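## Task

On the supply shelving, count shelves upward with the lowest as number one. From shelf three, take the milk bottle that sits behind the front row and put it upright in the cart's top tray. Everything else on that shelf must still be on it afterwards, upright and not piled on anything. Release the bottle and back the robot away at the end. A toppled or leaning bottle means failure, and it only counts if things stay in place without the robot holding them.

## Robot and tools

Robot: a Hello Robot Stretch 4 with one arm. It has an omni-wheel base, a lift that slides up a mast, a telescoping arm that reaches forward, a three-joint wrist (yaw, pitch, roll) and a two-finger gripper. Height is about 1.6 m; the base edge lies within 0.23 m of the base origin. Loose objects may occasionally get nudged by outside forces.

Frames: the base frame sits on the floor under the base centre, x forward, y left, z up. hand_pose, a point between the open fingertips, is reported in this frame and may be slightly off. With all wrist joints at 0 the hand's axes line up with the base frame. The odometry frame is where the base frame was when the scene began; base_odometry counts wheel rotation only, so slipping shows as motion. Heading is positive to the left, in -3.142 to 3.142.

Tool execute_actions: argument "actions" is a list holding one action or nothing (empty list just reports state and pictures). Optional "cameras": list of head_camera, head_left_camera, head_right_camera, wrist_camera or "all"; omitted/null means all, [] means none. An action may contain:
- "base": exactly one relative move from where the base last measured itself: {"translate_m": d} straight, forward positive, -2 to 2 m; {"strafe_m": d} sideways, left positive, -2 to 2 m; {"rotate_rad": d} turn in place, counter-clockwise positive, -3.2 to 3.2 rad.
- "joints": a single object mapping joint names to absolute targets: lift_m 0 to 1.2 m; arm_m 0 to 0.55 m extension; wrist_yaw_rad -1.134 to 4.276 (0 points ahead, positive turns left, 3.14 is folded back, over 3.4 the arm may block); wrist_pitch_rad -1.117 to 4.259 (0 level, 1.57 pointing down); wrist_roll_rad -1.117 to 4.259 (0 keeps fingers at equal height, positive turns clockwise when viewed from behind the gripper); gripper_m -0.038 to 0.141 m fingertip gap (negative squeezes the tips together). Done tolerances: ±0.004 for lift, arm, gripper; ±0.02 yaw and roll; ±0.05 pitch. Over-range joint targets get clipped and flagged; other bad values or unknown keys reject the whole call.
- "pace": "slow", "default", "fast" or "max" (base up to 0.1/0.3/0.4/0.6 m/s and 1/2/3/4 rad/s; with lift above 0.2 the base is slowed, down to 0.3 m/s and 1 rad/s at full height).
- "contact_limits": {"arm_m": v}, 0 (gentlest) to 0.75 (firmest), default 0.5.
- or alone: {"end_of_arm": "enable_torque"} to re-energise wrist or gripper motors that shut off.
Base and joint motions begin together and may finish separately. Anything omitted may keep pushing toward an earlier target. One action runs at most 15 s. If a call reports a stop, later robot calls in the same reply are skipped.

wait: {"seconds": 0 to 10}; commands nothing, returns state and images.
zoom_image: {"camera": name, "region": [x0, y0, x1, y1]} in pixels of that camera's most recent full image, top-left is (0,0), at most 504 x 504.
read_manual: {"section": "licences"}; only licence text, no motion.
finished_scene: {"scene": n} closes scene n after the last command is held; irreversible, and reports success. The next scene's task arrives in its result. Replying with no tool call ends everything.

Results: base_status and joint_status give how each motion ended: "done", "off_target" (stopped short, may still push), "contact_stop_at_<key>" (hit something; that part goes slack, a slack lift can sag, slack wheels can roll), "limit_stop_at_<name>", "time_out", "torque_fault". "limit_stop_at_tilt" means a lean above 6 degrees: lift, arm and wheels go slack and ignore commands until it eases. "limit_stop_at_own_body" means a joint nearly struck the robot; moving away is allowed; likely when pitch is below -0.2 with roll below -0.4 or above 4. on_its_own lists what moved without a command; its "held at" is the target, not the position. lidar_m: 12 ranges in metres, 30-degree sectors counter-clockwise from straight ahead (4th left, 7th behind, 10th right); "-" means nothing seen or closer than 0.25 m; glass, clear plastic and thin legs may be missed. wrist_depth_mm: 7x7 grid of median depths, 100 to 2000 mm, from top left; the robot's own parts appear. turned_by_wheels vs turned_by_imu differing by over ~0.1 rad suggests a collision or slip. base_tilt in degrees, forward and right positive, with a fixed bias up to ~1.5. motor_effort: percent of maximum, positive toward larger joint values, peak in brackets; readings are noisy and biased. Unusual rest effort suggests load or contact; for wheel_0/1/2, positive means turning right.

Gripping: command a gap narrower than the object; it pulls the object inward by up to a third of the shortfall. Neither gripper_m nor "done" proves a hold; look for a clear gripper effort change at targets of 0 or above. If tips jam on a surface below, raise the lift. At scene start, sending lift_m 0.4 with wrist_yaw_rad 0 unfolds the wrist.

Cautions: with over 1 kg held and arm_m above 0.2, driving or turning can tip the robot, especially fast; steady pushing or pulling, a high gripper, or a high contact limit also risk tipping. A wrist motor overloaded (pressing into things, or over ~2 kg on a level gripper) faults and goes limp. Avoid dropping, knocking over, slamming or shoving objects hard. Thinking time passes while the robot holds its last command, and shorter robot motion time is better.

Each tool is called after "Call:" as a command line: name --argument value for each argument, lists and objects as JSON in quotes; but a table of rows of numbers goes row by row, as --pt "numbers of a row", without its own name.

## Session

I'll start by looking at the current state and the camera images.

Call:
execute_actions --actions '[]'

Scene clock: 0.00 s.
base_odometry: x=+0.000 y=+0.000 heading=+0.000 (m, m, rad; odometry frame)
turned_by_wheels: +0.000 (rad since the last result)
turned_by_imu: +0.000 (rad since the last result)
base_tilt: forward=+0.3 right=+0.0 (deg)
lidar_m: 1.91 2.00 1.72 1.27 1.82 2.50 2.10 2.36 1.72 1.89 1.97 1.92
base_status: not commanded
joint_positions: lift_m=+0.164 arm_m=-0.002 wrist_yaw_rad=+3.072 wrist_pitch_rad=+0.003 wrist_roll_rad=-0.009 gripper_m=+0.057
joint_status: not commanded
motor_effort: lift_m=+20 arm_m=+0 wrist_yaw_rad=-1 wrist_pitch_rad=-8 wrist_roll_rad=+2 gripper_m=-3 wheel_0=+1 wheel_1=+0 wheel_2=+2 (%)
hand_pose: x=-0.1130 y=+0.1073 z=+0.3417 quat_wxyz=(+0.035, -0.001, -0.005, +0.999) (m; base frame)
wrist_depth_mm: - 139 - - - - - / - 125 234 - - - - / 103 135 195 - - - - / 136 140 - - - - - / - - - - - - 1921 / 1255 1308 197 1160 192 1118 1118 / 854 854 854 - 878 759 809
pictures: head_camera, head_left_camera, head_right_camera, wrist_camera
Images, in order (width x height): head_camera 420x560, head_left_camera 420x672, head_right_camera 420x672, wrist_camera 616x392.

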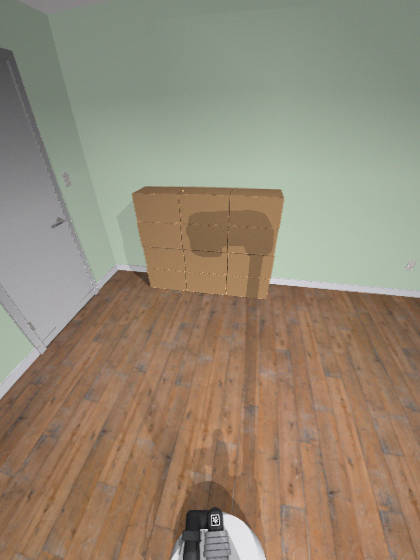

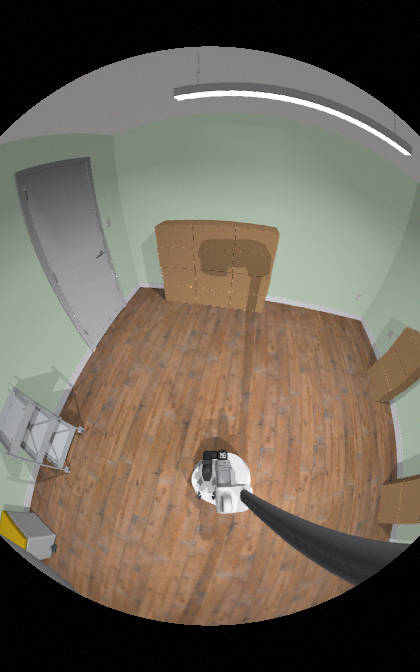

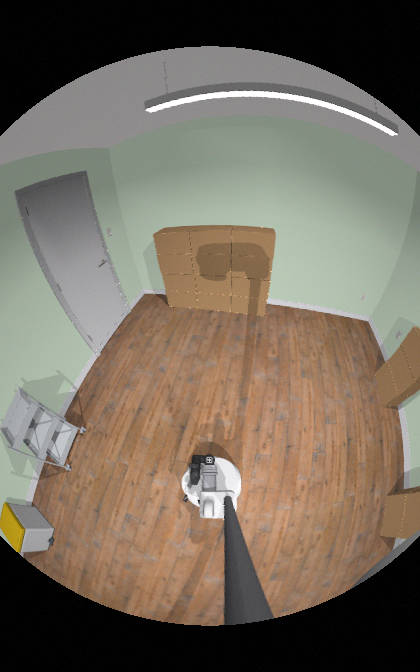

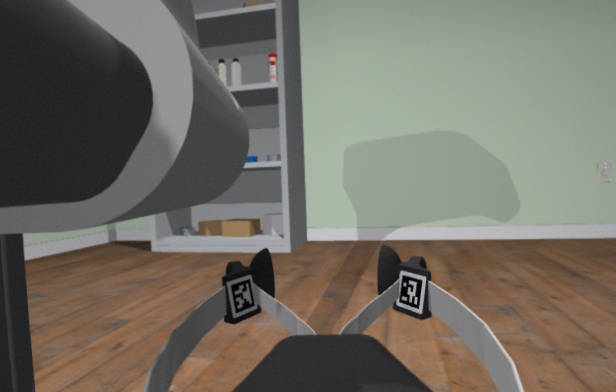

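Call:
execute_actions --actions '[{"base": {"rotate_rad": -3.0}, "joints": {"lift_m": 0.4, "wrist_yaw_rad": 0}, "pace": "fast"}]'

Scene clock: 14.80 s.
base_odometry: x=+0.000 y=+0.000 heading=-2.999 (m, m, rad; odometry frame)
turned_by_wheels: -2.999 (rad since the last result)
turned_by_imu: -3.006 (rad since the last result)
base_tilt: forward=+0.4 right=-0.1 (deg)
lidar_m: 2.11 2.19 1.73 1.91 2.42 1.93 1.96 1.86 1.28 1.29 1.81 2.50
base_status: done
joint_positions: lift_m=+0.400 arm_m=-0.002 wrist_yaw_rad=+0.000 wrist_pitch_rad=+0.003 wrist_roll_rad=-0.009 gripper_m=+0.057
joint_status: all done
motor_effort: lift_m=+22(25) arm_m=-1(1) wrist_yaw_rad=-2(6) wrist_pitch_rad=-7(8) wrist_roll_rad=+1(1) gripper_m=-4(4) wheel_0=+4(13) wheel_1=+4(10) wheel_2=+3(14) (%)
hand_pose: x=+0.4572 y=-0.0873 z=+0.5773 quat_wxyz=(+1.000, -0.005, +0.001, +0.000) (m; base frame)
wrist_depth_mm: 1921 - - - - - 1863 / 1983 - - - - - 1863 / 1921 - - - - - 1863 / 1863 - - - - - 1921 / 1983 - - - - - 1983 / 1863 - 196 1808 191 1808 1756 / 1397 1397 1366 - 1397 1229 1336
pictures: head_camera, head_left_camera, head_right_camera, wrist_camera
Images, in order (width x height): head_camera 420x560, head_left_camera 420x672, head_right_camera 420x672, wrist_camera 616x392.

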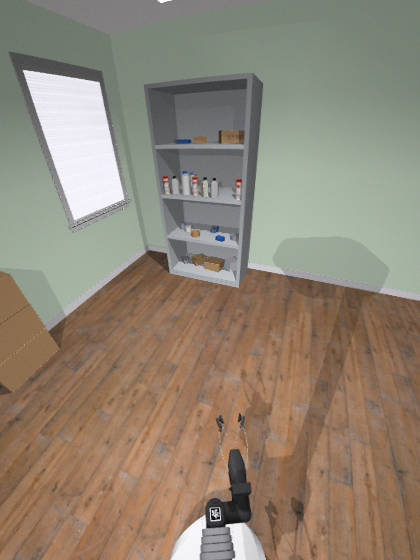

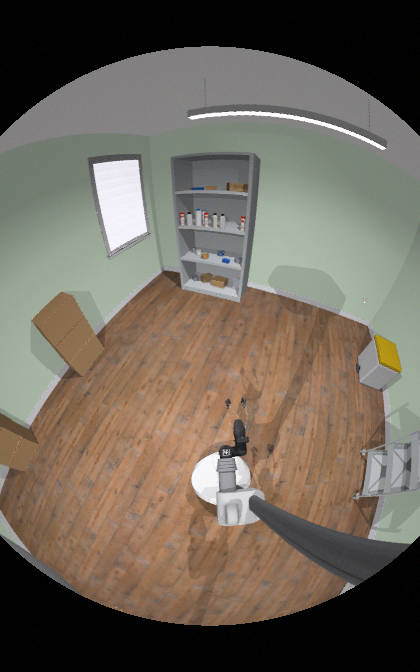

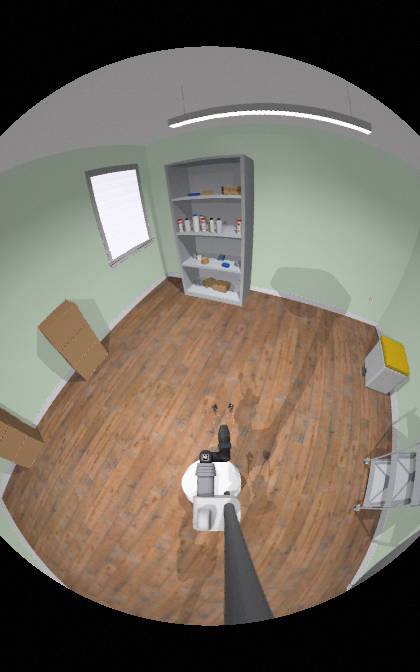

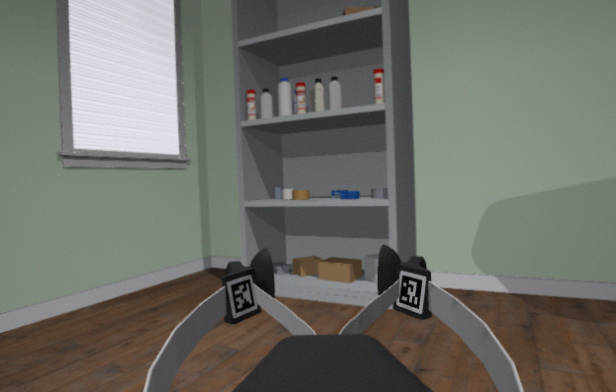

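Call:
zoom_image --camera "head_camera" --region '[140, 70, 270, 290]'

Call:
zoom_image --camera "wrist_camera" --region '[230, 50, 420, 140]'

Region (140, 70, 270, 290) of head_camera's 420x560 image, scaled by 2.291, with more detail than that image has; it fills the left 298 columns of this view, and the rest is white.

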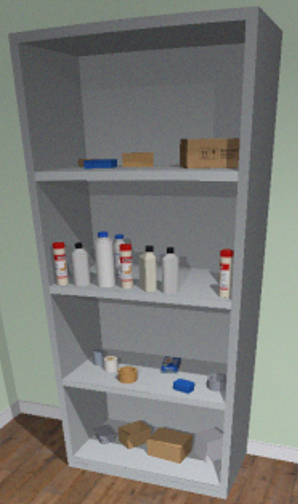

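Region (230, 50, 420, 140) of wrist_camera's 616x392 image, scaled by 2.653; it fills the top 239 rows of this view, and the rest is white.

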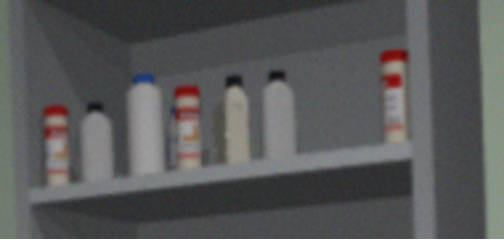

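Call:
execute_actions --actions '[{"base": {"rotate_rad": 0.35}, "pace": "fast"}]' --cameras '[]'

Call:
execute_actions --actions '[{"base": {"translate_m": 1.65}, "joints": {"lift_m": 0.95}, "pace": "max"}]' --cameras '[]'

Call:
execute_actions --actions '[{"base": {"rotate_rad": -0.68}, "pace": "fast"}]'

Scene clock: 91.03 s.
base_odometry: x=+0.000 y=+0.000 heading=-2.650 (m, m, rad; odometry frame)
turned_by_wheels: +0.349 (rad since the last result)
turned_by_imu: +0.350 (rad since the last result)
base_tilt: forward=+0.3 right=-0.1 (deg)
lidar_m: 2.34 1.73 1.90 1.97 1.94 1.93 2.00 1.72 1.29 1.81 2.49 2.08
base_status: done
joint_positions: lift_m=+0.400 arm_m=-0.002 wrist_yaw_rad=+0.000 wrist_pitch_rad=+0.003 wrist_roll_rad=-0.009 gripper_m=+0.057
joint_status: not commanded
motor_effort: lift_m=+22(22) arm_m=+0(1) wrist_yaw_rad=-1(1) wrist_pitch_rad=-7(7) wrist_roll_rad=+1(1) gripper_m=-3(3) wheel_0=-5(11) wheel_1=-4(11) wheel_2=-3(11) (%)
hand_pose: x=+0.4572 y=-0.0874 z=+0.5773 quat_wxyz=(+1.000, -0.005, +0.001, +0.000) (m; base frame)
wrist_depth_mm: 1618 1863 - - - - 1756 / 1661 1921 - - - 1983 1661 / 1618 1863 - - - - 1921 / 1366 1921 - - - - 1708 / 1397 1921 - - - - 1921 / 1430 1808 197 1863 191 1708 1661 / 1366 1336 1366 - 1366 1229 1255
pictures: none
No camera images: the call's "cameras" was empty. Leave "cameras" out to get every camera's image.

Scene clock: 95.57 s.
base_odometry: x=-1.454 y=-0.780 heading=-2.650 (m, m, rad; odometry frame)
turned_by_wheels: +0.000 (rad since the last result)
turned_by_imu: -0.002 (rad since the last result)
base_tilt: forward=+0.4 right=+0.0 (deg)
lidar_m: 0.99 0.88 0.88 0.80 1.79 3.26 3.37 2.51 2.40 1.01 0.86 0.85
base_status: done
joint_positions: lift_m=+0.950 arm_m=-0.002 wrist_yaw_rad=+0.000 wrist_pitch_rad=+0.003 wrist_roll_rad=-0.009 gripper_m=+0.057
joint_status: all done
motor_effort: lift_m=+20(25) arm_m=-1(1) wrist_yaw_rad=-1(1) wrist_pitch_rad=-7(8) wrist_roll_rad=+2(1) gripper_m=-5(3) wheel_0=+4(12) wheel_1=+4(14) wheel_2=-2(19) (%)
hand_pose: x=+0.4572 y=-0.0874 z=+1.1274 quat_wxyz=(+1.000, -0.005, +0.001, +0.000) (m; base frame)
wrist_depth_mm: 668 768 917 1118 1255 1078 549 / 668 788 917 1098 1308 1098 549 / 683 759 904 1098 1308 1078 549 / 676 778 917 1138 1281 1098 544 / 668 778 891 1118 1308 1118 549 / 676 778 196 1078 193 1078 544 / 661 732 904 - 1281 1118 554
pictures: none
No camera images: the call's "cameras" was empty. Leave "cameras" out to get every camera's image.

Scene clock: 97.10 s.
base_odometry: x=-1.454 y=-0.780 heading=+2.955 (m, m, rad; odometry frame)
turned_by_wheels: -0.679 (rad since the last result)
turned_by_imu: -0.681 (rad since the last result)
base_tilt: forward=+0.3 right=-0.1 (deg)
lidar_m: 0.84 1.10 0.89 0.90 0.79 0.91 3.26 3.33 2.50 2.40 1.75 0.87
base_status: done
joint_positions: lift_m=+0.950 arm_m=-0.002 wrist_yaw_rad=+0.000 wrist_pitch_rad=+0.003 wrist_roll_rad=-0.009 gripper_m=+0.057
joint_status: not commanded
motor_effort: lift_m=+21(20) arm_m=-1(1) wrist_yaw_rad=-1(1) wrist_pitch_rad=-7(7) wrist_roll_rad=+1(1) gripper_m=-3(3) wheel_0=+6(11) wheel_1=+5(11) wheel_2=+5(10) (%)
hand_pose: x=+0.4572 y=-0.0874 z=+1.1274 quat_wxyz=(+1.000, -0.005, +0.001, +0.000) (m; base frame)
wrist_depth_mm: 1182 1182 661 683 647 609 627 / 1205 1160 750 931 976 976 931 / 1205 1182 778 1118 1060 1060 991 / 1182 1229 699 1098 1060 1060 960 / 1182 1229 683 699 676 647 788 / 1182 1229 196 654 192 609 621 / 1160 1229 732 - 1060 1042 1042
pictures: head_camera, head_left_camera, head_right_camera, wrist_camera
Images, in order (width x height): head_camera 420x560, head_left_camera 420x672, head_right_camera 420x672, wrist_camera 616x392.

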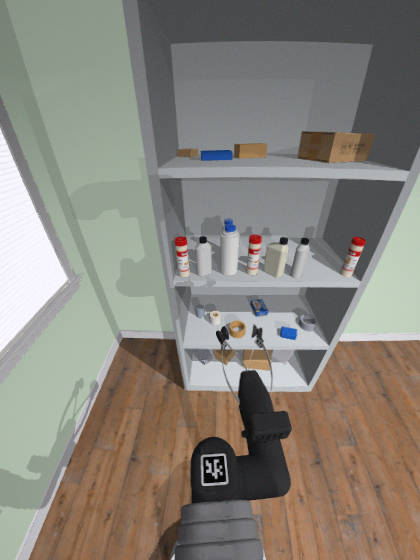

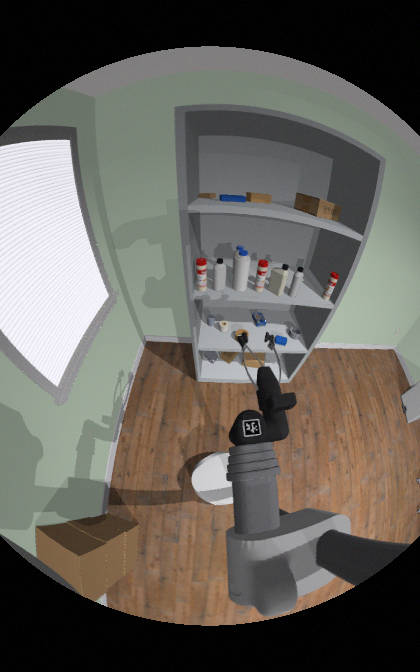

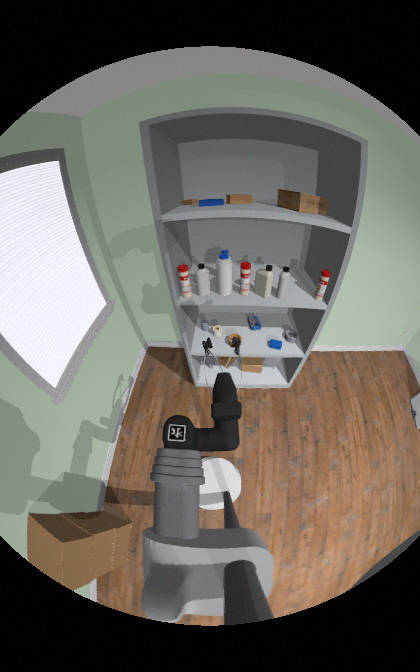

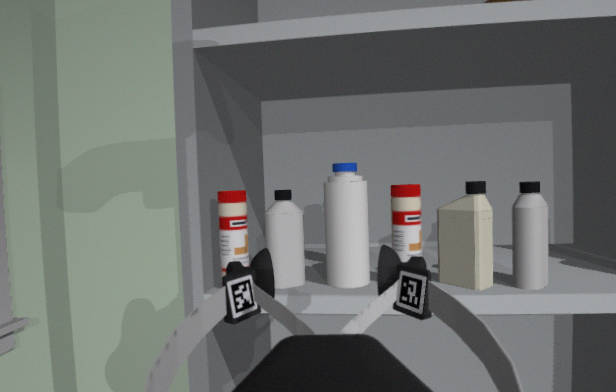

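Call:
zoom_image --camera "head_camera" --region '[150, 200, 380, 500]'

Call:
zoom_image --camera "head_camera" --region '[160, 210, 320, 295]'

Region (150, 200, 380, 500) of head_camera's 420x560 image, scaled by 1.680, with more detail than that image has; it fills the left 386 columns of this view, and the rest is white.

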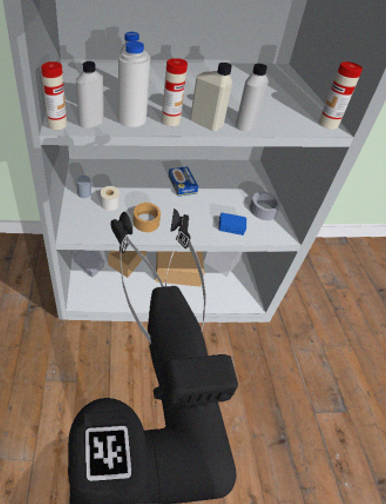

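Region (160, 210, 320, 295) of head_camera's 420x560 image, scaled by 3.150, with more detail than that image has; it fills the top 268 rows of this view, and the rest is white.

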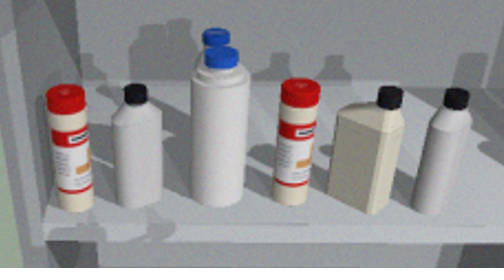

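Call:
zoom_image --camera "wrist_camera" --region '[170, 20, 616, 330]'

Region (170, 20, 616, 330) of wrist_camera's 616x392 image, scaled by 1.130; it fills the top 350 rows of this view, and the rest is white.

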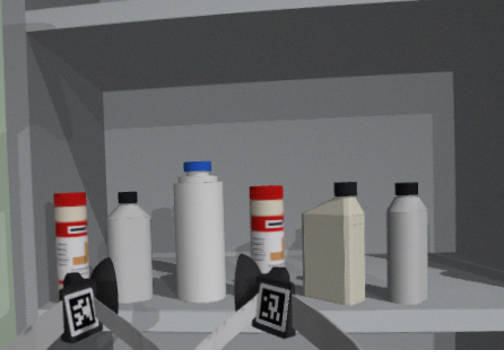

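Call:
execute_actions --actions '[{"base": {"translate_m": 0.25}, "joints": {"wrist_yaw_rad": -0.065, "gripper_m": 0.1, "lift_m": 0.95}}]' --cameras '["head_camera", "wrist_camera"]'

Scene clock: 203.70 s.
base_odometry: x=-1.699 y=-0.733 heading=+2.955 (m, m, rad; odometry frame)
turned_by_wheels: +0.001 (rad since the last result)
turned_by_imu: +0.000 (rad since the last result)
base_tilt: forward=+0.3 right=-0.1 (deg)
lidar_m: 0.60 1.09 0.86 0.82 0.93 0.94 3.51 3.58 2.64 2.42 0.80 0.62
base_status: done
joint_positions: lift_m=+0.950 arm_m=-0.002 wrist_yaw_rad=-0.065 wrist_pitch_rad=+0.003 wrist_roll_rad=-0.009 gripper_m=+0.100
joint_status: all done
motor_effort: lift_m=+20(20) arm_m=-1(1) wrist_yaw_rad=-2(4) wrist_pitch_rad=-7(8) wrist_roll_rad=+1(1) gripper_m=+0(3) wheel_0=+7(11) wheel_1=+6(9) wheel_2=-4(13) (%)
hand_pose: x=+0.4509 y=-0.1059 z=+1.1274 quat_wxyz=(+0.999, -0.005, +0.001, -0.032) (m; base frame)
wrist_depth_mm: 654 492 580 585 597 597 634 / 654 496 809 831 831 809 809 / 931 496 854 831 831 798 809 / 917 439 788 452 831 831 809 / 931 430 449 442 449 427 415 / 931 436 202 436 433 407 421 / 931 413 407 - 413 389 389
pictures: head_camera, wrist_camera
Images, in order (width x height): head_camera 420x560, wrist_camera 616x392.

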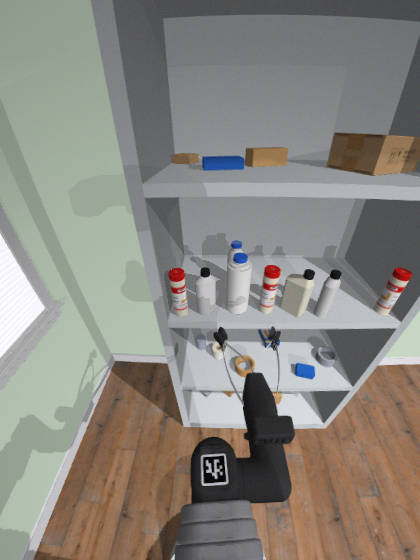

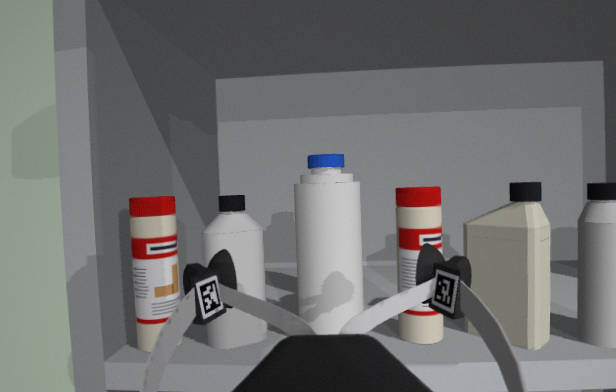

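Call:
execute_actions --actions '[{"joints": {"arm_m": 0.1, "lift_m": 0.965}}]' --cameras '["head_camera", "wrist_camera"]'

Scene clock: 304.03 s.
base_odometry: x=-1.699 y=-0.733 heading=+2.955 (m, m, rad; odometry frame)
turned_by_wheels: +0.000 (rad since the last result)
turned_by_imu: +0.000 (rad since the last result)
base_tilt: forward=+0.3 right=+0.0 (deg)
lidar_m: 0.61 1.06 0.85 0.82 0.94 0.94 3.52 3.62 2.62 2.42 0.82 0.62
base_status: not commanded
joint_positions: lift_m=+0.965 arm_m=+0.099 wrist_yaw_rad=-0.065 wrist_pitch_rad=+0.003 wrist_roll_rad=-0.009 gripper_m=+0.100
joint_status: all done
motor_effort: lift_m=+23(23) arm_m=+7(8) wrist_yaw_rad=-1(1) wrist_pitch_rad=-7(8) wrist_roll_rad=+2(2) gripper_m=-2(1) wheel_0=+6(7) wheel_1=+6(6) wheel_2=-4(4) (%)
hand_pose: x=+0.5518 y=-0.1059 z=+1.1422 quat_wxyz=(+0.999, -0.005, +0.001, -0.032) (m; base frame)
wrist_depth_mm: 334 462 539 549 559 569 585 / 332 480 750 750 723 707 715 / 334 477 759 741 732 723 707 / 329 473 759 351 732 715 715 / 329 340 349 340 342 343 329 / 325 340 201 332 330 327 327 / 320 332 343 - 415 332 325
pictures: head_camera, wrist_camera
Images, in order (width x height): head_camera 420x560, wrist_camera 616x392.

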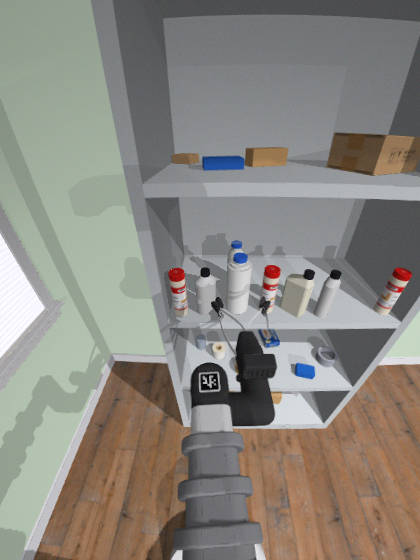

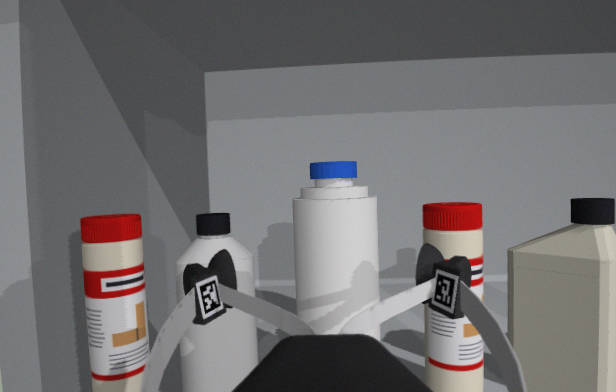

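Call:
execute_actions --actions '[{"base": {"rotate_rad": -0.055}, "joints": {"wrist_yaw_rad": 0.0, "gripper_m": 0.095}}]' --cameras '["head_camera", "wrist_camera"]'

Scene clock: 331.50 s.
base_odometry: x=-1.699 y=-0.733 heading=+2.902 (m, m, rad; odometry frame)
turned_by_wheels: -0.054 (rad since the last result)
turned_by_imu: -0.054 (rad since the last result)
base_tilt: forward=+0.3 right=-0.1 (deg)
lidar_m: 0.58 0.65 0.85 0.83 0.92 0.95 3.49 3.54 2.61 2.41 0.86 0.63
base_status: done
joint_positions: lift_m=+0.965 arm_m=+0.099 wrist_yaw_rad=+0.000 wrist_pitch_rad=+0.003 wrist_roll_rad=-0.009 gripper_m=+0.095
joint_status: all done
motor_effort: lift_m=+23(23) arm_m=+7(7) wrist_yaw_rad=+0(1) wrist_pitch_rad=-7(7) wrist_roll_rad=+1(2) gripper_m=-1(1) wheel_0=+7(10) wheel_1=+6(5) wheel_2=+6(7) (%)
hand_pose: x=+0.5581 y=-0.0875 z=+1.1422 quat_wxyz=(+1.000, -0.005, +0.001, +0.000) (m; base frame)
wrist_depth_mm: 347 466 544 549 564 574 597 / 345 492 741 732 723 715 699 / 342 484 759 741 723 723 699 / 336 484 759 345 723 723 707 / 330 355 349 332 741 340 322 / 332 340 201 332 338 329 319 / 332 336 345 - 342 327 320
pictures: head_camera, wrist_camera
Images, in order (width x height): head_camera 420x560, wrist_camera 616x392.

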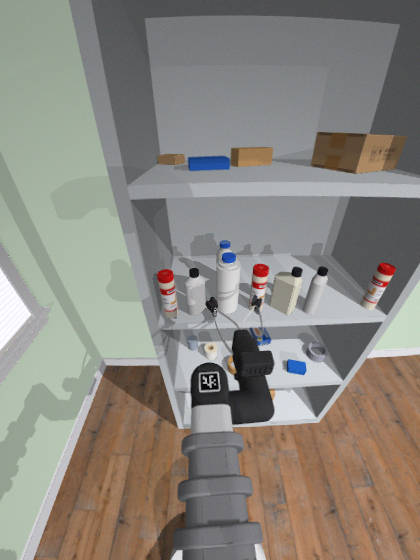

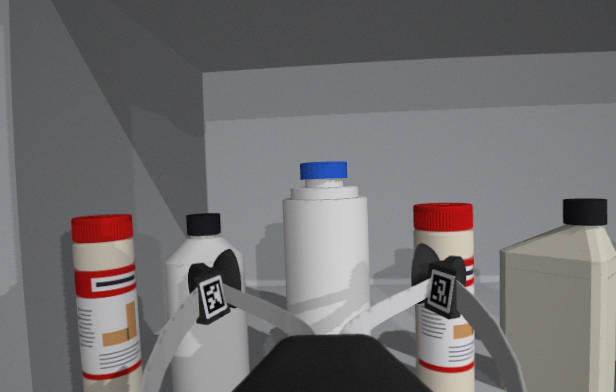

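Call:
execute_actions --actions '[{"joints": {"arm_m": 0.185}, "contact_limits": {"arm_m": 0.2}}]' --cameras '["head_camera", "wrist_camera"]'

Scene clock: 343.03 s.
base_odometry: x=-1.699 y=-0.733 heading=+2.902 (m, m, rad; odometry frame)
turned_by_wheels: +0.000 (rad since the last result)
turned_by_imu: +0.000 (rad since the last result)
base_tilt: forward=+0.4 right=-0.1 (deg)
lidar_m: 0.59 0.64 0.85 0.82 0.92 0.95 3.51 3.53 2.65 2.42 0.84 0.64
base_status: not commanded
joint_positions: lift_m=+0.965 arm_m=+0.184 wrist_yaw_rad=+0.000 wrist_pitch_rad=+0.003 wrist_roll_rad=-0.009 gripper_m=+0.095
joint_status: all done
motor_effort: lift_m=+23(23) arm_m=+7(8) wrist_yaw_rad=-1(0) wrist_pitch_rad=-6(7) wrist_roll_rad=+2(2) gripper_m=+1(1) wheel_0=+7(7) wheel_1=+5(6) wheel_2=+6(6) (%)
contact_limits: arm_m 0.2
hand_pose: x=+0.6431 y=-0.0874 z=+1.1422 quat_wxyz=(+1.000, -0.005, +0.001, +0.000) (m; base frame)
wrist_depth_mm: 343 462 539 554 569 569 597 / 343 488 668 647 634 627 615 / 340 480 668 661 647 634 621 / 336 484 661 256 654 640 627 / 254 399 668 242 654 237 627 / 252 253 200 244 252 237 373 / 252 254 279 - 413 243 320
pictures: head_camera, wrist_camera
Images, in order (width x height): head_camera 420x560, wrist_camera 616x392.

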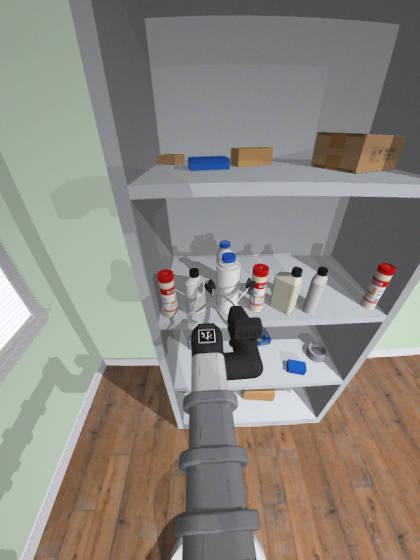

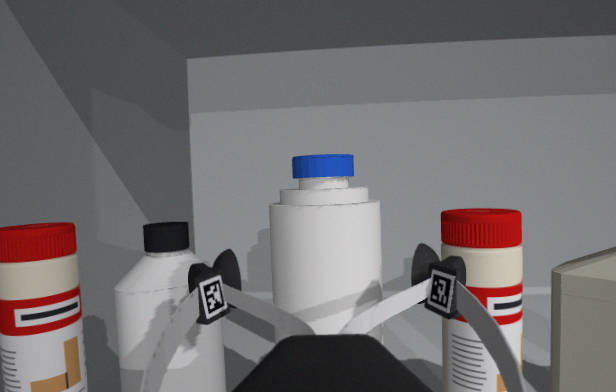

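Call:
execute_actions --actions '[{"joints": {"arm_m": 0.237}, "contact_limits": {"arm_m": 0.2}, "pace": "slow"}]' --cameras '["head_camera", "wrist_camera"]'

Scene clock: 365.87 s.
base_odometry: x=-1.699 y=-0.733 heading=+2.902 (m, m, rad; odometry frame)
turned_by_wheels: +0.000 (rad since the last result)
turned_by_imu: +0.000 (rad since the last result)
base_tilt: forward=+0.3 right=-0.1 (deg)
lidar_m: 0.60 0.64 0.86 0.82 0.92 0.94 3.51 3.54 2.59 2.41 0.86 0.64
base_status: not commanded
joint_positions: lift_m=+0.965 arm_m=+0.236 wrist_yaw_rad=+0.000 wrist_pitch_rad=+0.003 wrist_roll_rad=-0.009 gripper_m=+0.095
joint_status: all done
motor_effort: lift_m=+23(23) arm_m=+8(6) wrist_yaw_rad=-2(1) wrist_pitch_rad=-8(7) wrist_roll_rad=+2(2) gripper_m=-2(0) wheel_0=+7(7) wheel_1=+5(6) wheel_2=+6(6) (%)
contact_limits: arm_m 0.2
hand_pose: x=+0.6951 y=-0.0874 z=+1.1422 quat_wxyz=(+1.000, -0.005, +0.001, +0.000) (m; base frame)
wrist_depth_mm: 340 466 544 554 564 569 564 / 342 480 609 603 591 574 569 / 338 480 621 597 597 585 574 / 338 477 621 204 597 585 569 / 332 224 621 190 211 198 184 / 309 205 200 190 195 186 185 / 222 200 404 - 413 201 186
pictures: head_camera, wrist_camera
Images, in order (width x height): head_camera 420x560, wrist_camera 616x392.

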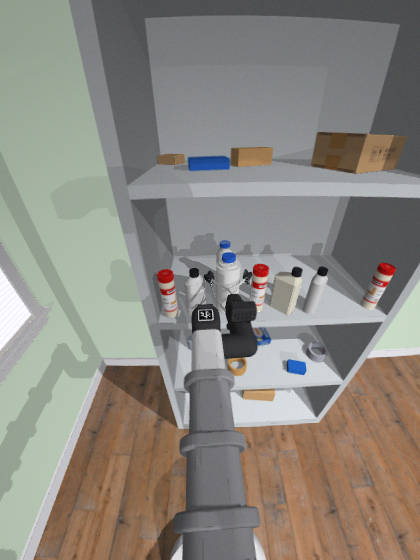

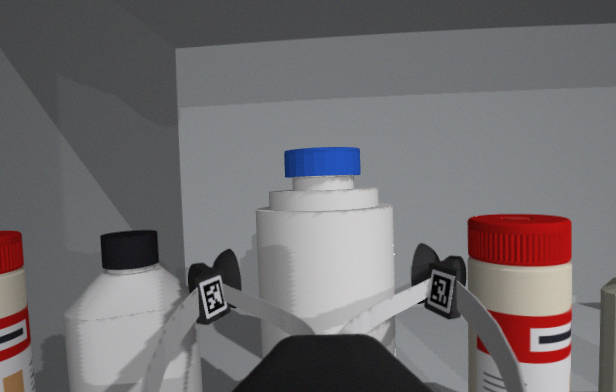

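Call:
execute_actions --actions '[{"joints": {"gripper_m": 0.03}}]' --cameras '["wrist_camera"]'

Scene clock: 371.67 s.
base_odometry: x=-1.699 y=-0.733 heading=+2.902 (m, m, rad; odometry frame)
turned_by_wheels: +0.000 (rad since the last result)
turned_by_imu: +0.000 (rad since the last result)
base_tilt: forward=+0.2 right=-0.1 (deg)
lidar_m: 0.60 0.64 0.87 0.83 0.92 0.97 3.49 3.51 2.63 2.43 0.85 0.62
base_status: not commanded
joint_positions: lift_m=+0.965 arm_m=+0.236 wrist_yaw_rad=+0.000 wrist_pitch_rad=+0.003 wrist_roll_rad=-0.009 gripper_m=+0.031
joint_status: all done
motor_effort: lift_m=+23(23) arm_m=+7(7) wrist_yaw_rad=-1(2) wrist_pitch_rad=-8(7) wrist_roll_rad=+1(2) gripper_m=-23(24) wheel_0=+7(7) wheel_1=+6(6) wheel_2=+6(6) (%)
hand_pose: x=+0.6951 y=-0.0874 z=+1.1422 quat_wxyz=(+1.000, -0.005, +0.001, +0.000) (m; base frame)
wrist_depth_mm: 342 462 549 554 569 574 569 / 342 480 615 603 580 574 569 / 338 480 615 597 597 580 569 / 336 477 621 189 591 585 569 / 334 225 621 176 198 198 185 / 309 202 186 177 185 178 185 / 221 198 402 - 410 201 187
pictures: wrist_camera
Images, in order (width x height): wrist_camera 616x392.

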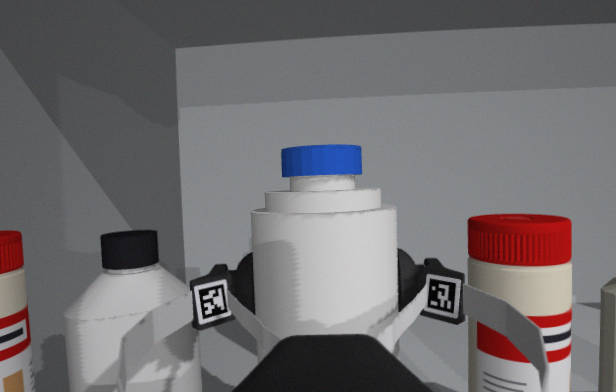

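Call:
execute_actions --actions '[{"joints": {"lift_m": 0.985}, "pace": "slow"}]' --cameras '["wrist_camera"]'

Scene clock: 375.67 s.
base_odometry: x=-1.699 y=-0.733 heading=+2.902 (m, m, rad; odometry frame)
turned_by_wheels: +0.000 (rad since the last result)
turned_by_imu: +0.000 (rad since the last result)
base_tilt: forward=+0.3 right=-0.1 (deg)
lidar_m: 0.60 0.65 0.84 0.82 0.92 0.96 3.47 3.50 2.61 2.43 0.86 0.64
base_status: not commanded
joint_positions: lift_m=+0.985 arm_m=+0.236 wrist_yaw_rad=+0.000 wrist_pitch_rad=+0.003 wrist_roll_rad=-0.009 gripper_m=+0.031
joint_status: all done
motor_effort: lift_m=+23(24) arm_m=+7(7) wrist_yaw_rad=-1(1) wrist_pitch_rad=-9(9) wrist_roll_rad=+2(1) gripper_m=-23(23) wheel_0=+7(7) wheel_1=+6(6) wheel_2=+6(6) (%)
hand_pose: x=+0.6951 y=-0.0874 z=+1.1620 quat_wxyz=(+1.000, -0.005, +0.002, +0.000) (m; base frame)
wrist_depth_mm: 340 452 492 504 517 521 539 / 340 484 609 597 591 574 564 / 338 480 609 597 585 580 569 / 336 473 621 190 591 580 580 / 334 442 627 176 198 580 585 / 325 211 186 178 184 178 185 / 227 200 442 - 452 201 187
pictures: wrist_camera
Images, in order (width x height): wrist_camera 616x392.

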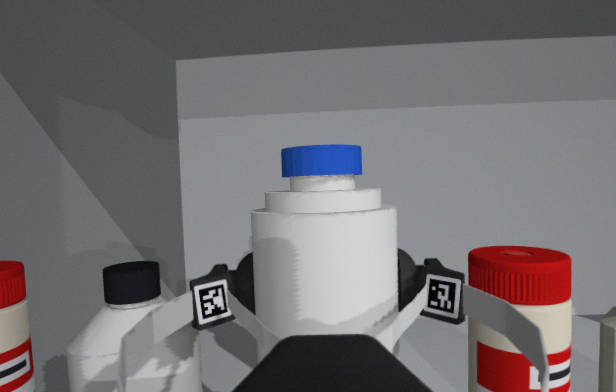

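Call:
execute_actions --actions '[{"joints": {"arm_m": 0.1}}]' --cameras '["head_camera"]'

Call:
execute_actions --actions '[{"base": {"strafe_m": -0.445}}]' --cameras '["head_camera", "wrist_camera", "head_left_camera"]'

Scene clock: 394.70 s.
base_odometry: x=-1.699 y=-0.733 heading=+2.902 (m, m, rad; odometry frame)
turned_by_wheels: +0.000 (rad since the last result)
turned_by_imu: +0.000 (rad since the last result)
base_tilt: forward=+0.3 right=-0.1 (deg)
lidar_m: 0.51 0.65 0.85 0.83 0.93 0.96 3.48 3.54 2.61 2.41 0.83 0.62
base_status: not commanded
joint_positions: lift_m=+0.985 arm_m=+0.101 wrist_yaw_rad=+0.000 wrist_pitch_rad=+0.003 wrist_roll_rad=-0.009 gripper_m=+0.031
joint_status: all done
motor_effort: lift_m=+23(23) arm_m=-7(7) wrist_yaw_rad=-1(2) wrist_pitch_rad=-10(9) wrist_roll_rad=+1(2) gripper_m=-22(22) wheel_0=+7(7) wheel_1=+6(6) wheel_2=+6(6) (%)
hand_pose: x=+0.5607 y=-0.0874 z=+1.1620 quat_wxyz=(+1.000, -0.005, +0.002, +0.000) (m; base frame)
wrist_depth_mm: 345 449 492 512 517 525 549 / 345 492 707 741 723 707 691 / 347 488 750 759 723 715 699 / 343 484 750 190 723 723 707 / 330 424 345 176 198 347 325 / 329 330 186 177 184 178 315 / 329 332 342 - 329 329 309
pictures: head_camera
Images, in order (width x height): head_camera 420x560.

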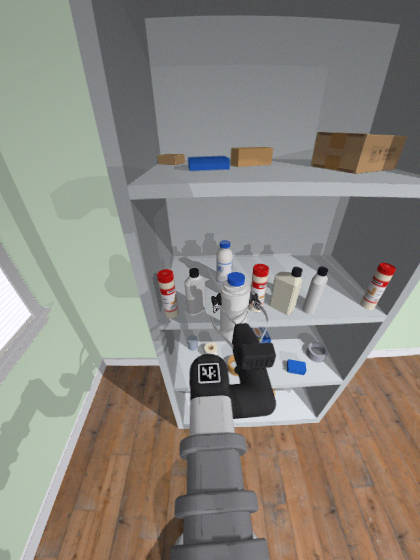

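Scene clock: 397.50 s.
base_odometry: x=-1.594 y=-0.301 heading=+2.902 (m, m, rad; odometry frame)
turned_by_wheels: +0.000 (rad since the last result)
turned_by_imu: -0.002 (rad since the last result)
base_tilt: forward=+0.3 right=-0.1 (deg)
lidar_m: 0.51 0.63 0.89 1.27 1.29 1.52 3.46 3.32 2.23 1.97 1.46 0.61
base_status: done
joint_positions: lift_m=+0.985 arm_m=+0.101 wrist_yaw_rad=+0.000 wrist_pitch_rad=+0.003 wrist_roll_rad=-0.009 gripper_m=+0.031
joint_status: not commanded
motor_effort: lift_m=+22(23) arm_m=-7(7) wrist_yaw_rad=-1(1) wrist_pitch_rad=-10(10) wrist_roll_rad=+1(2) gripper_m=-22(23) wheel_0=+4(14) wheel_1=-4(15) wheel_2=+0(4) (%)
hand_pose: x=+0.5607 y=-0.0874 z=+1.1620 quat_wxyz=(+1.000, -0.005, +0.002, +0.000) (m; base frame)
wrist_depth_mm: 484 484 492 504 517 340 248 / 699 750 741 715 707 347 248 / 768 759 741 723 723 353 250 / 778 759 750 189 640 355 252 / 521 759 336 176 198 301 254 / 345 330 186 176 183 178 255 / 347 309 330 - 307 301 254
pictures: head_camera, head_left_camera, wrist_camera
Images, in order (width x height): head_camera 420x560, head_left_camera 420x672, wrist_camera 616x392.

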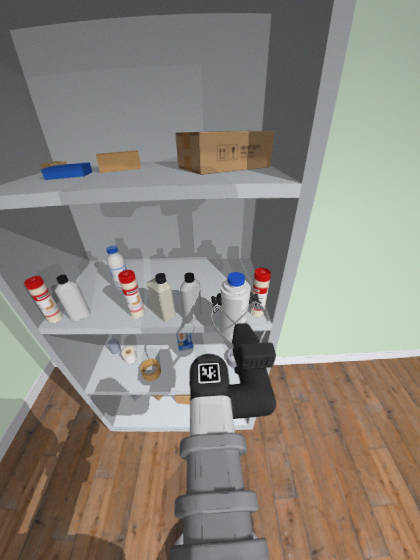

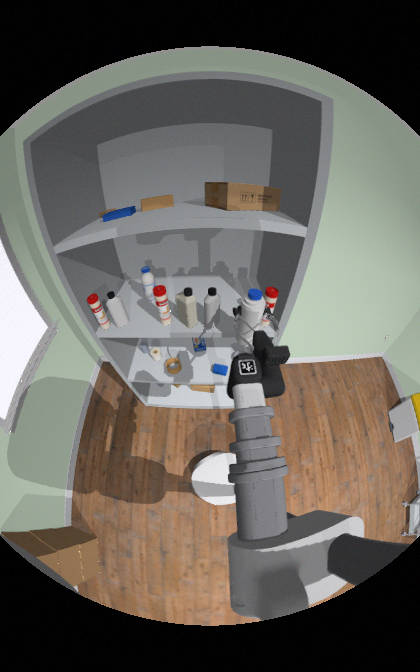

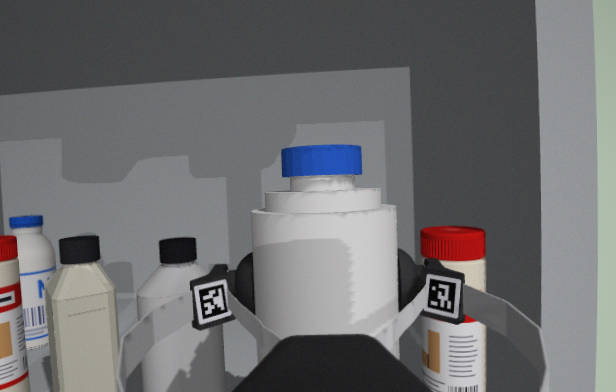

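Call:
execute_actions --actions '[{"base": {"strafe_m": 0.012}, "joints": {"arm_m": 0.225}, "contact_limits": {"arm_m": 0.2}}]' --cameras '["head_camera", "wrist_camera"]'

Scene clock: 417.50 s.
base_odometry: x=-1.597 y=-0.313 heading=+2.902 (m, m, rad; odometry frame)
turned_by_wheels: +0.000 (rad since the last result)
turned_by_imu: +0.000 (rad since the last result)
base_tilt: forward=+0.4 right=+0.0 (deg)
lidar_m: 0.58 0.62 0.88 1.26 1.28 1.52 3.48 3.35 2.24 1.98 1.46 0.60
base_status: done
joint_positions: lift_m=+0.985 arm_m=+0.224 wrist_yaw_rad=+0.000 wrist_pitch_rad=+0.003 wrist_roll_rad=-0.009 gripper_m=+0.031
joint_status: all done
motor_effort: lift_m=+22(22) arm_m=+7(8) wrist_yaw_rad=-1(0) wrist_pitch_rad=-9(9) wrist_roll_rad=+1(2) gripper_m=-21(22) wheel_0=-7(11) wheel_1=+6(12) wheel_2=+0(0) (%)
contact_limits: arm_m 0.2
hand_pose: x=+0.6831 y=-0.0874 z=+1.1621 quat_wxyz=(+1.000, -0.005, +0.002, +0.000) (m; base frame)
wrist_depth_mm: 477 480 496 508 517 382 257 / 634 627 609 591 585 392 259 / 634 627 615 597 591 397 264 / 640 627 621 190 591 399 266 / 640 634 621 176 198 402 210 / 647 196 186 177 184 178 175 / 204 191 455 - 449 399 173
pictures: head_camera, wrist_camera
Images, in order (width x height): head_camera 420x560, wrist_camera 616x392.

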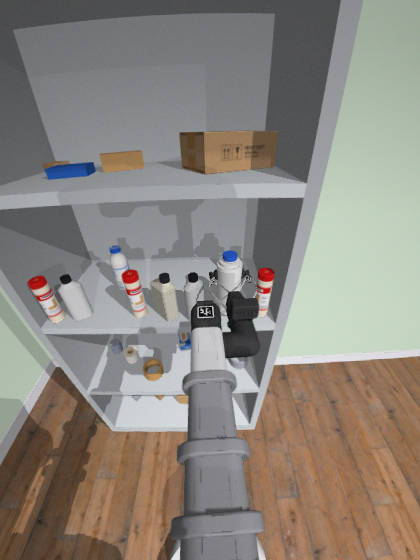

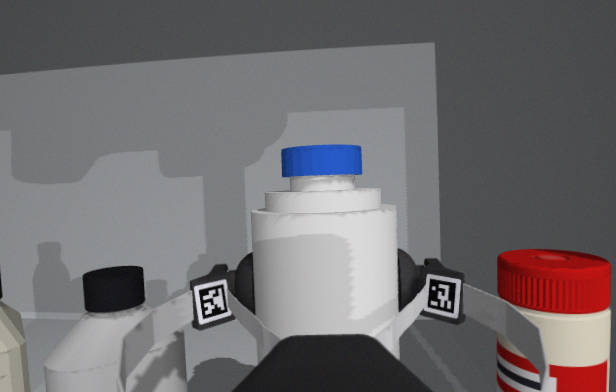

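Call:
execute_actions --actions '[{"joints": {"lift_m": 0.966}, "pace": "slow"}]' --cameras '[]'

Call:
execute_actions --actions '[{"joints": {"gripper_m": 0.097}}]' --cameras '["head_camera", "wrist_camera"]'

Scene clock: 422.97 s.
base_odometry: x=-1.597 y=-0.313 heading=+2.902 (m, m, rad; odometry frame)
turned_by_wheels: +0.000 (rad since the last result)
turned_by_imu: +0.000 (rad since the last result)
base_tilt: forward=+0.3 right=-0.1 (deg)
lidar_m: 0.59 0.63 0.90 1.26 1.26 1.49 3.48 3.33 2.24 1.99 1.46 0.61
base_status: not commanded
joint_positions: lift_m=+0.966 arm_m=+0.224 wrist_yaw_rad=+0.000 wrist_pitch_rad=+0.003 wrist_roll_rad=-0.009 gripper_m=+0.031
joint_status: all done
motor_effort: lift_m=+17(21) arm_m=+7(7) wrist_yaw_rad=-2(1) wrist_pitch_rad=-9(10) wrist_roll_rad=+1(2) gripper_m=-22(23) wheel_0=-7(7) wheel_1=+6(6) wheel_2=+0(0) (%)
hand_pose: x=+0.6831 y=-0.0874 z=+1.1435 quat_wxyz=(+1.000, -0.005, +0.002, +0.000) (m; base frame)
wrist_depth_mm: 525 530 539 549 559 382 257 / 634 615 603 603 585 392 260 / 634 627 615 597 580 399 265 / 647 615 615 189 591 404 257 / 647 621 615 176 198 402 174 / 218 191 187 177 184 178 174 / 182 186 421 - 413 373 173
pictures: none
No camera images: the call's "cameras" was empty. Leave "cameras" out to get every camera's image.

Scene clock: 424.47 s.
base_odometry: x=-1.597 y=-0.313 heading=+2.902 (m, m, rad; odometry frame)
turned_by_wheels: +0.000 (rad since the last result)
turned_by_imu: +0.000 (rad since the last result)
base_tilt: forward=+0.3 right=-0.1 (deg)
lidar_m: 0.58 0.63 0.86 1.26 1.28 1.49 3.48 3.33 2.23 1.98 1.45 0.60
base_status: not commanded
joint_positions: lift_m=+0.966 arm_m=+0.224 wrist_yaw_rad=+0.000 wrist_pitch_rad=+0.003 wrist_roll_rad=-0.009 gripper_m=+0.097
joint_status: all done
motor_effort: lift_m=+17(17) arm_m=+7(7) wrist_yaw_rad=-2(1) wrist_pitch_rad=-7(9) wrist_roll_rad=+1(1) gripper_m=-2(22) wheel_0=-7(7) wheel_1=+6(6) wheel_2=+0(0) (%)
hand_pose: x=+0.6831 y=-0.0874 z=+1.1436 quat_wxyz=(+1.000, -0.005, +0.001, +0.000) (m; base frame)
wrist_depth_mm: 530 525 535 554 559 384 257 / 627 621 603 597 585 392 259 / 627 627 615 603 591 394 264 / 647 627 609 202 597 399 258 / 647 634 615 189 212 375 174 / 236 196 202 189 193 187 174 / 182 191 430 - 413 370 175
pictures: head_camera, wrist_camera
Images, in order (width x height): head_camera 420x560, wrist_camera 616x392.

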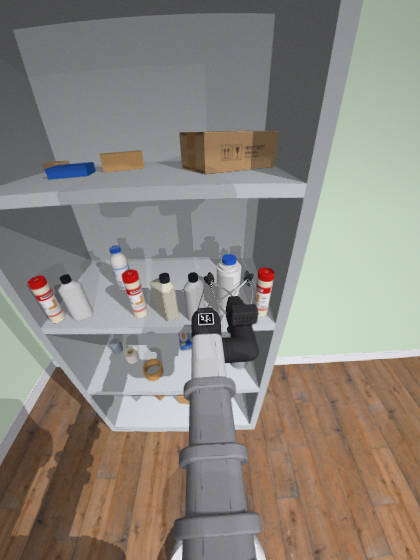

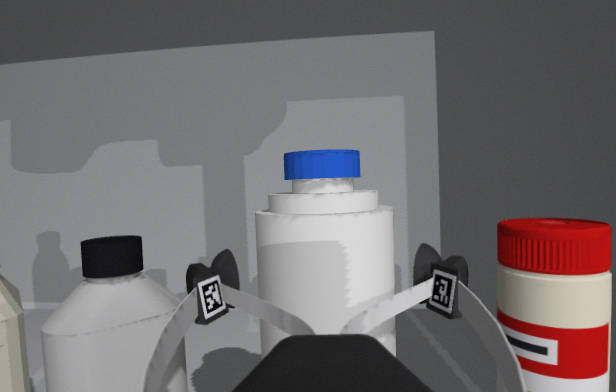

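Call:
execute_actions --actions '[{"joints": {"arm_m": 0.12}}]' --cameras '[]'

Call:
execute_actions --actions '[{"base": {"strafe_m": 0.433}, "joints": {"gripper_m": 0.08}}]' --cameras '["head_camera", "wrist_camera"]'

Scene clock: 432.00 s.
base_odometry: x=-1.597 y=-0.313 heading=+2.902 (m, m, rad; odometry frame)
turned_by_wheels: +0.000 (rad since the last result)
turned_by_imu: +0.000 (rad since the last result)
base_tilt: forward=+0.3 right=-0.1 (deg)
lidar_m: 0.58 0.63 0.88 1.26 1.28 1.47 3.49 3.34 2.22 1.98 1.48 0.61
base_status: not commanded
joint_positions: lift_m=+0.966 arm_m=+0.121 wrist_yaw_rad=+0.000 wrist_pitch_rad=+0.003 wrist_roll_rad=-0.009 gripper_m=+0.097
joint_status: all done
motor_effort: lift_m=+17(17) arm_m=-7(8) wrist_yaw_rad=-1(2) wrist_pitch_rad=-7(8) wrist_roll_rad=+2(2) gripper_m=-2(1) wheel_0=-7(7) wheel_1=+6(6) wheel_2=+0(0) (%)
hand_pose: x=+0.5806 y=-0.0874 z=+1.1437 quat_wxyz=(+1.000, -0.005, +0.001, +0.000) (m; base frame)
wrist_depth_mm: 525 525 539 544 559 370 251 / 732 723 715 699 683 379 254 / 741 732 715 707 699 384 256 / 750 741 723 310 691 357 260 / 314 732 723 294 621 274 262 / 307 306 202 296 300 274 263 / 327 307 312 - 442 277 264
pictures: none
No camera images: the call's "cameras" was empty. Leave "cameras" out to get every camera's image.

Scene clock: 434.77 s.
base_odometry: x=-1.699 y=-0.733 heading=+2.902 (m, m, rad; odometry frame)
turned_by_wheels: +0.000 (rad since the last result)
turned_by_imu: +0.002 (rad since the last result)
base_tilt: forward=+0.4 right=-0.1 (deg)
lidar_m: 0.58 0.66 0.85 0.83 0.91 0.95 3.48 3.53 2.63 2.42 0.85 0.62
base_status: done
joint_positions: lift_m=+0.966 arm_m=+0.121 wrist_yaw_rad=+0.000 wrist_pitch_rad=+0.003 wrist_roll_rad=-0.009 gripper_m=+0.080
joint_status: all done
motor_effort: lift_m=+18(17) arm_m=-7(7) wrist_yaw_rad=+0(0) wrist_pitch_rad=-7(7) wrist_roll_rad=+2(2) gripper_m=-2(1) wheel_0=-5(14) wheel_1=+5(11) wheel_2=+0(1) (%)
hand_pose: x=+0.5806 y=-0.0874 z=+1.1436 quat_wxyz=(+1.000, -0.005, +0.001, +0.000) (m; base frame)
wrist_depth_mm: 347 466 535 554 564 569 591 / 345 496 723 715 699 691 676 / 343 484 732 723 707 691 676 / 343 484 732 723 715 691 683 / 309 334 324 496 707 309 309 / 310 319 199 477 312 306 303 / 314 315 327 - 418 301 304
pictures: head_camera, wrist_camera
Images, in order (width x height): head_camera 420x560, wrist_camera 616x392.

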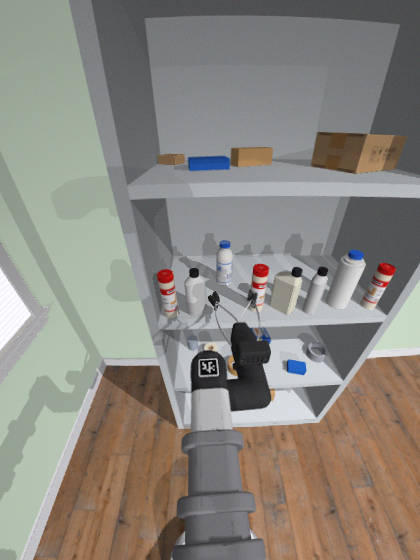

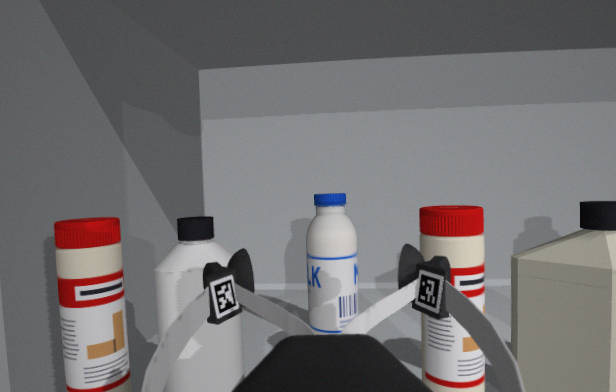

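Call:
execute_actions --actions '[{"base": {"strafe_m": -0.005}, "joints": {"arm_m": 0.3, "gripper_m": 0.083}, "contact_limits": {"arm_m": 0.2}}]' --cameras '["head_camera", "wrist_camera"]'

Scene clock: 474.67 s.
base_odometry: x=-1.698 y=-0.728 heading=+2.902 (m, m, rad; odometry frame)
turned_by_wheels: +0.000 (rad since the last result)
turned_by_imu: +0.000 (rad since the last result)
base_tilt: forward=+0.3 right=-0.1 (deg)
lidar_m: 0.60 0.64 0.86 0.84 0.93 0.95 3.50 3.53 2.61 2.40 0.86 0.63
base_status: done
joint_positions: lift_m=+0.966 arm_m=+0.299 wrist_yaw_rad=+0.000 wrist_pitch_rad=+0.003 wrist_roll_rad=-0.009 gripper_m=+0.083
joint_status: all done
motor_effort: lift_m=+17(17) arm_m=+7(8) wrist_yaw_rad=-1(0) wrist_pitch_rad=-7(7) wrist_roll_rad=+2(2) gripper_m=-1(1) wheel_0=-1(11) wheel_1=-1(9) wheel_2=+0(1) (%)
contact_limits: arm_m 0.2
hand_pose: x=+0.7581 y=-0.0874 z=+1.1437 quat_wxyz=(+1.000, -0.005, +0.001, +0.000) (m; base frame)
wrist_depth_mm: 343 462 535 530 521 512 508 / 342 488 544 539 525 512 508 / 342 488 554 544 530 521 508 / 342 473 549 539 535 525 512 / 172 477 554 309 535 530 140 / 148 473 199 297 301 492 136 / 144 157 436 - 442 382 -
pictures: head_camera, wrist_camera
Images, in order (width x height): head_camera 420x560, wrist_camera 616x392.

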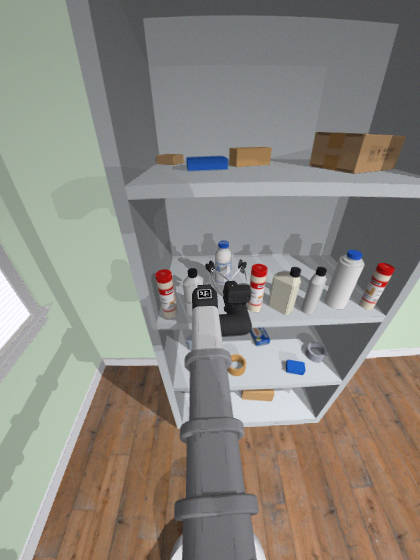

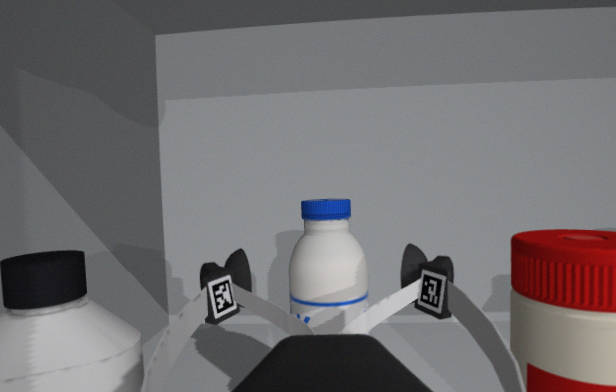

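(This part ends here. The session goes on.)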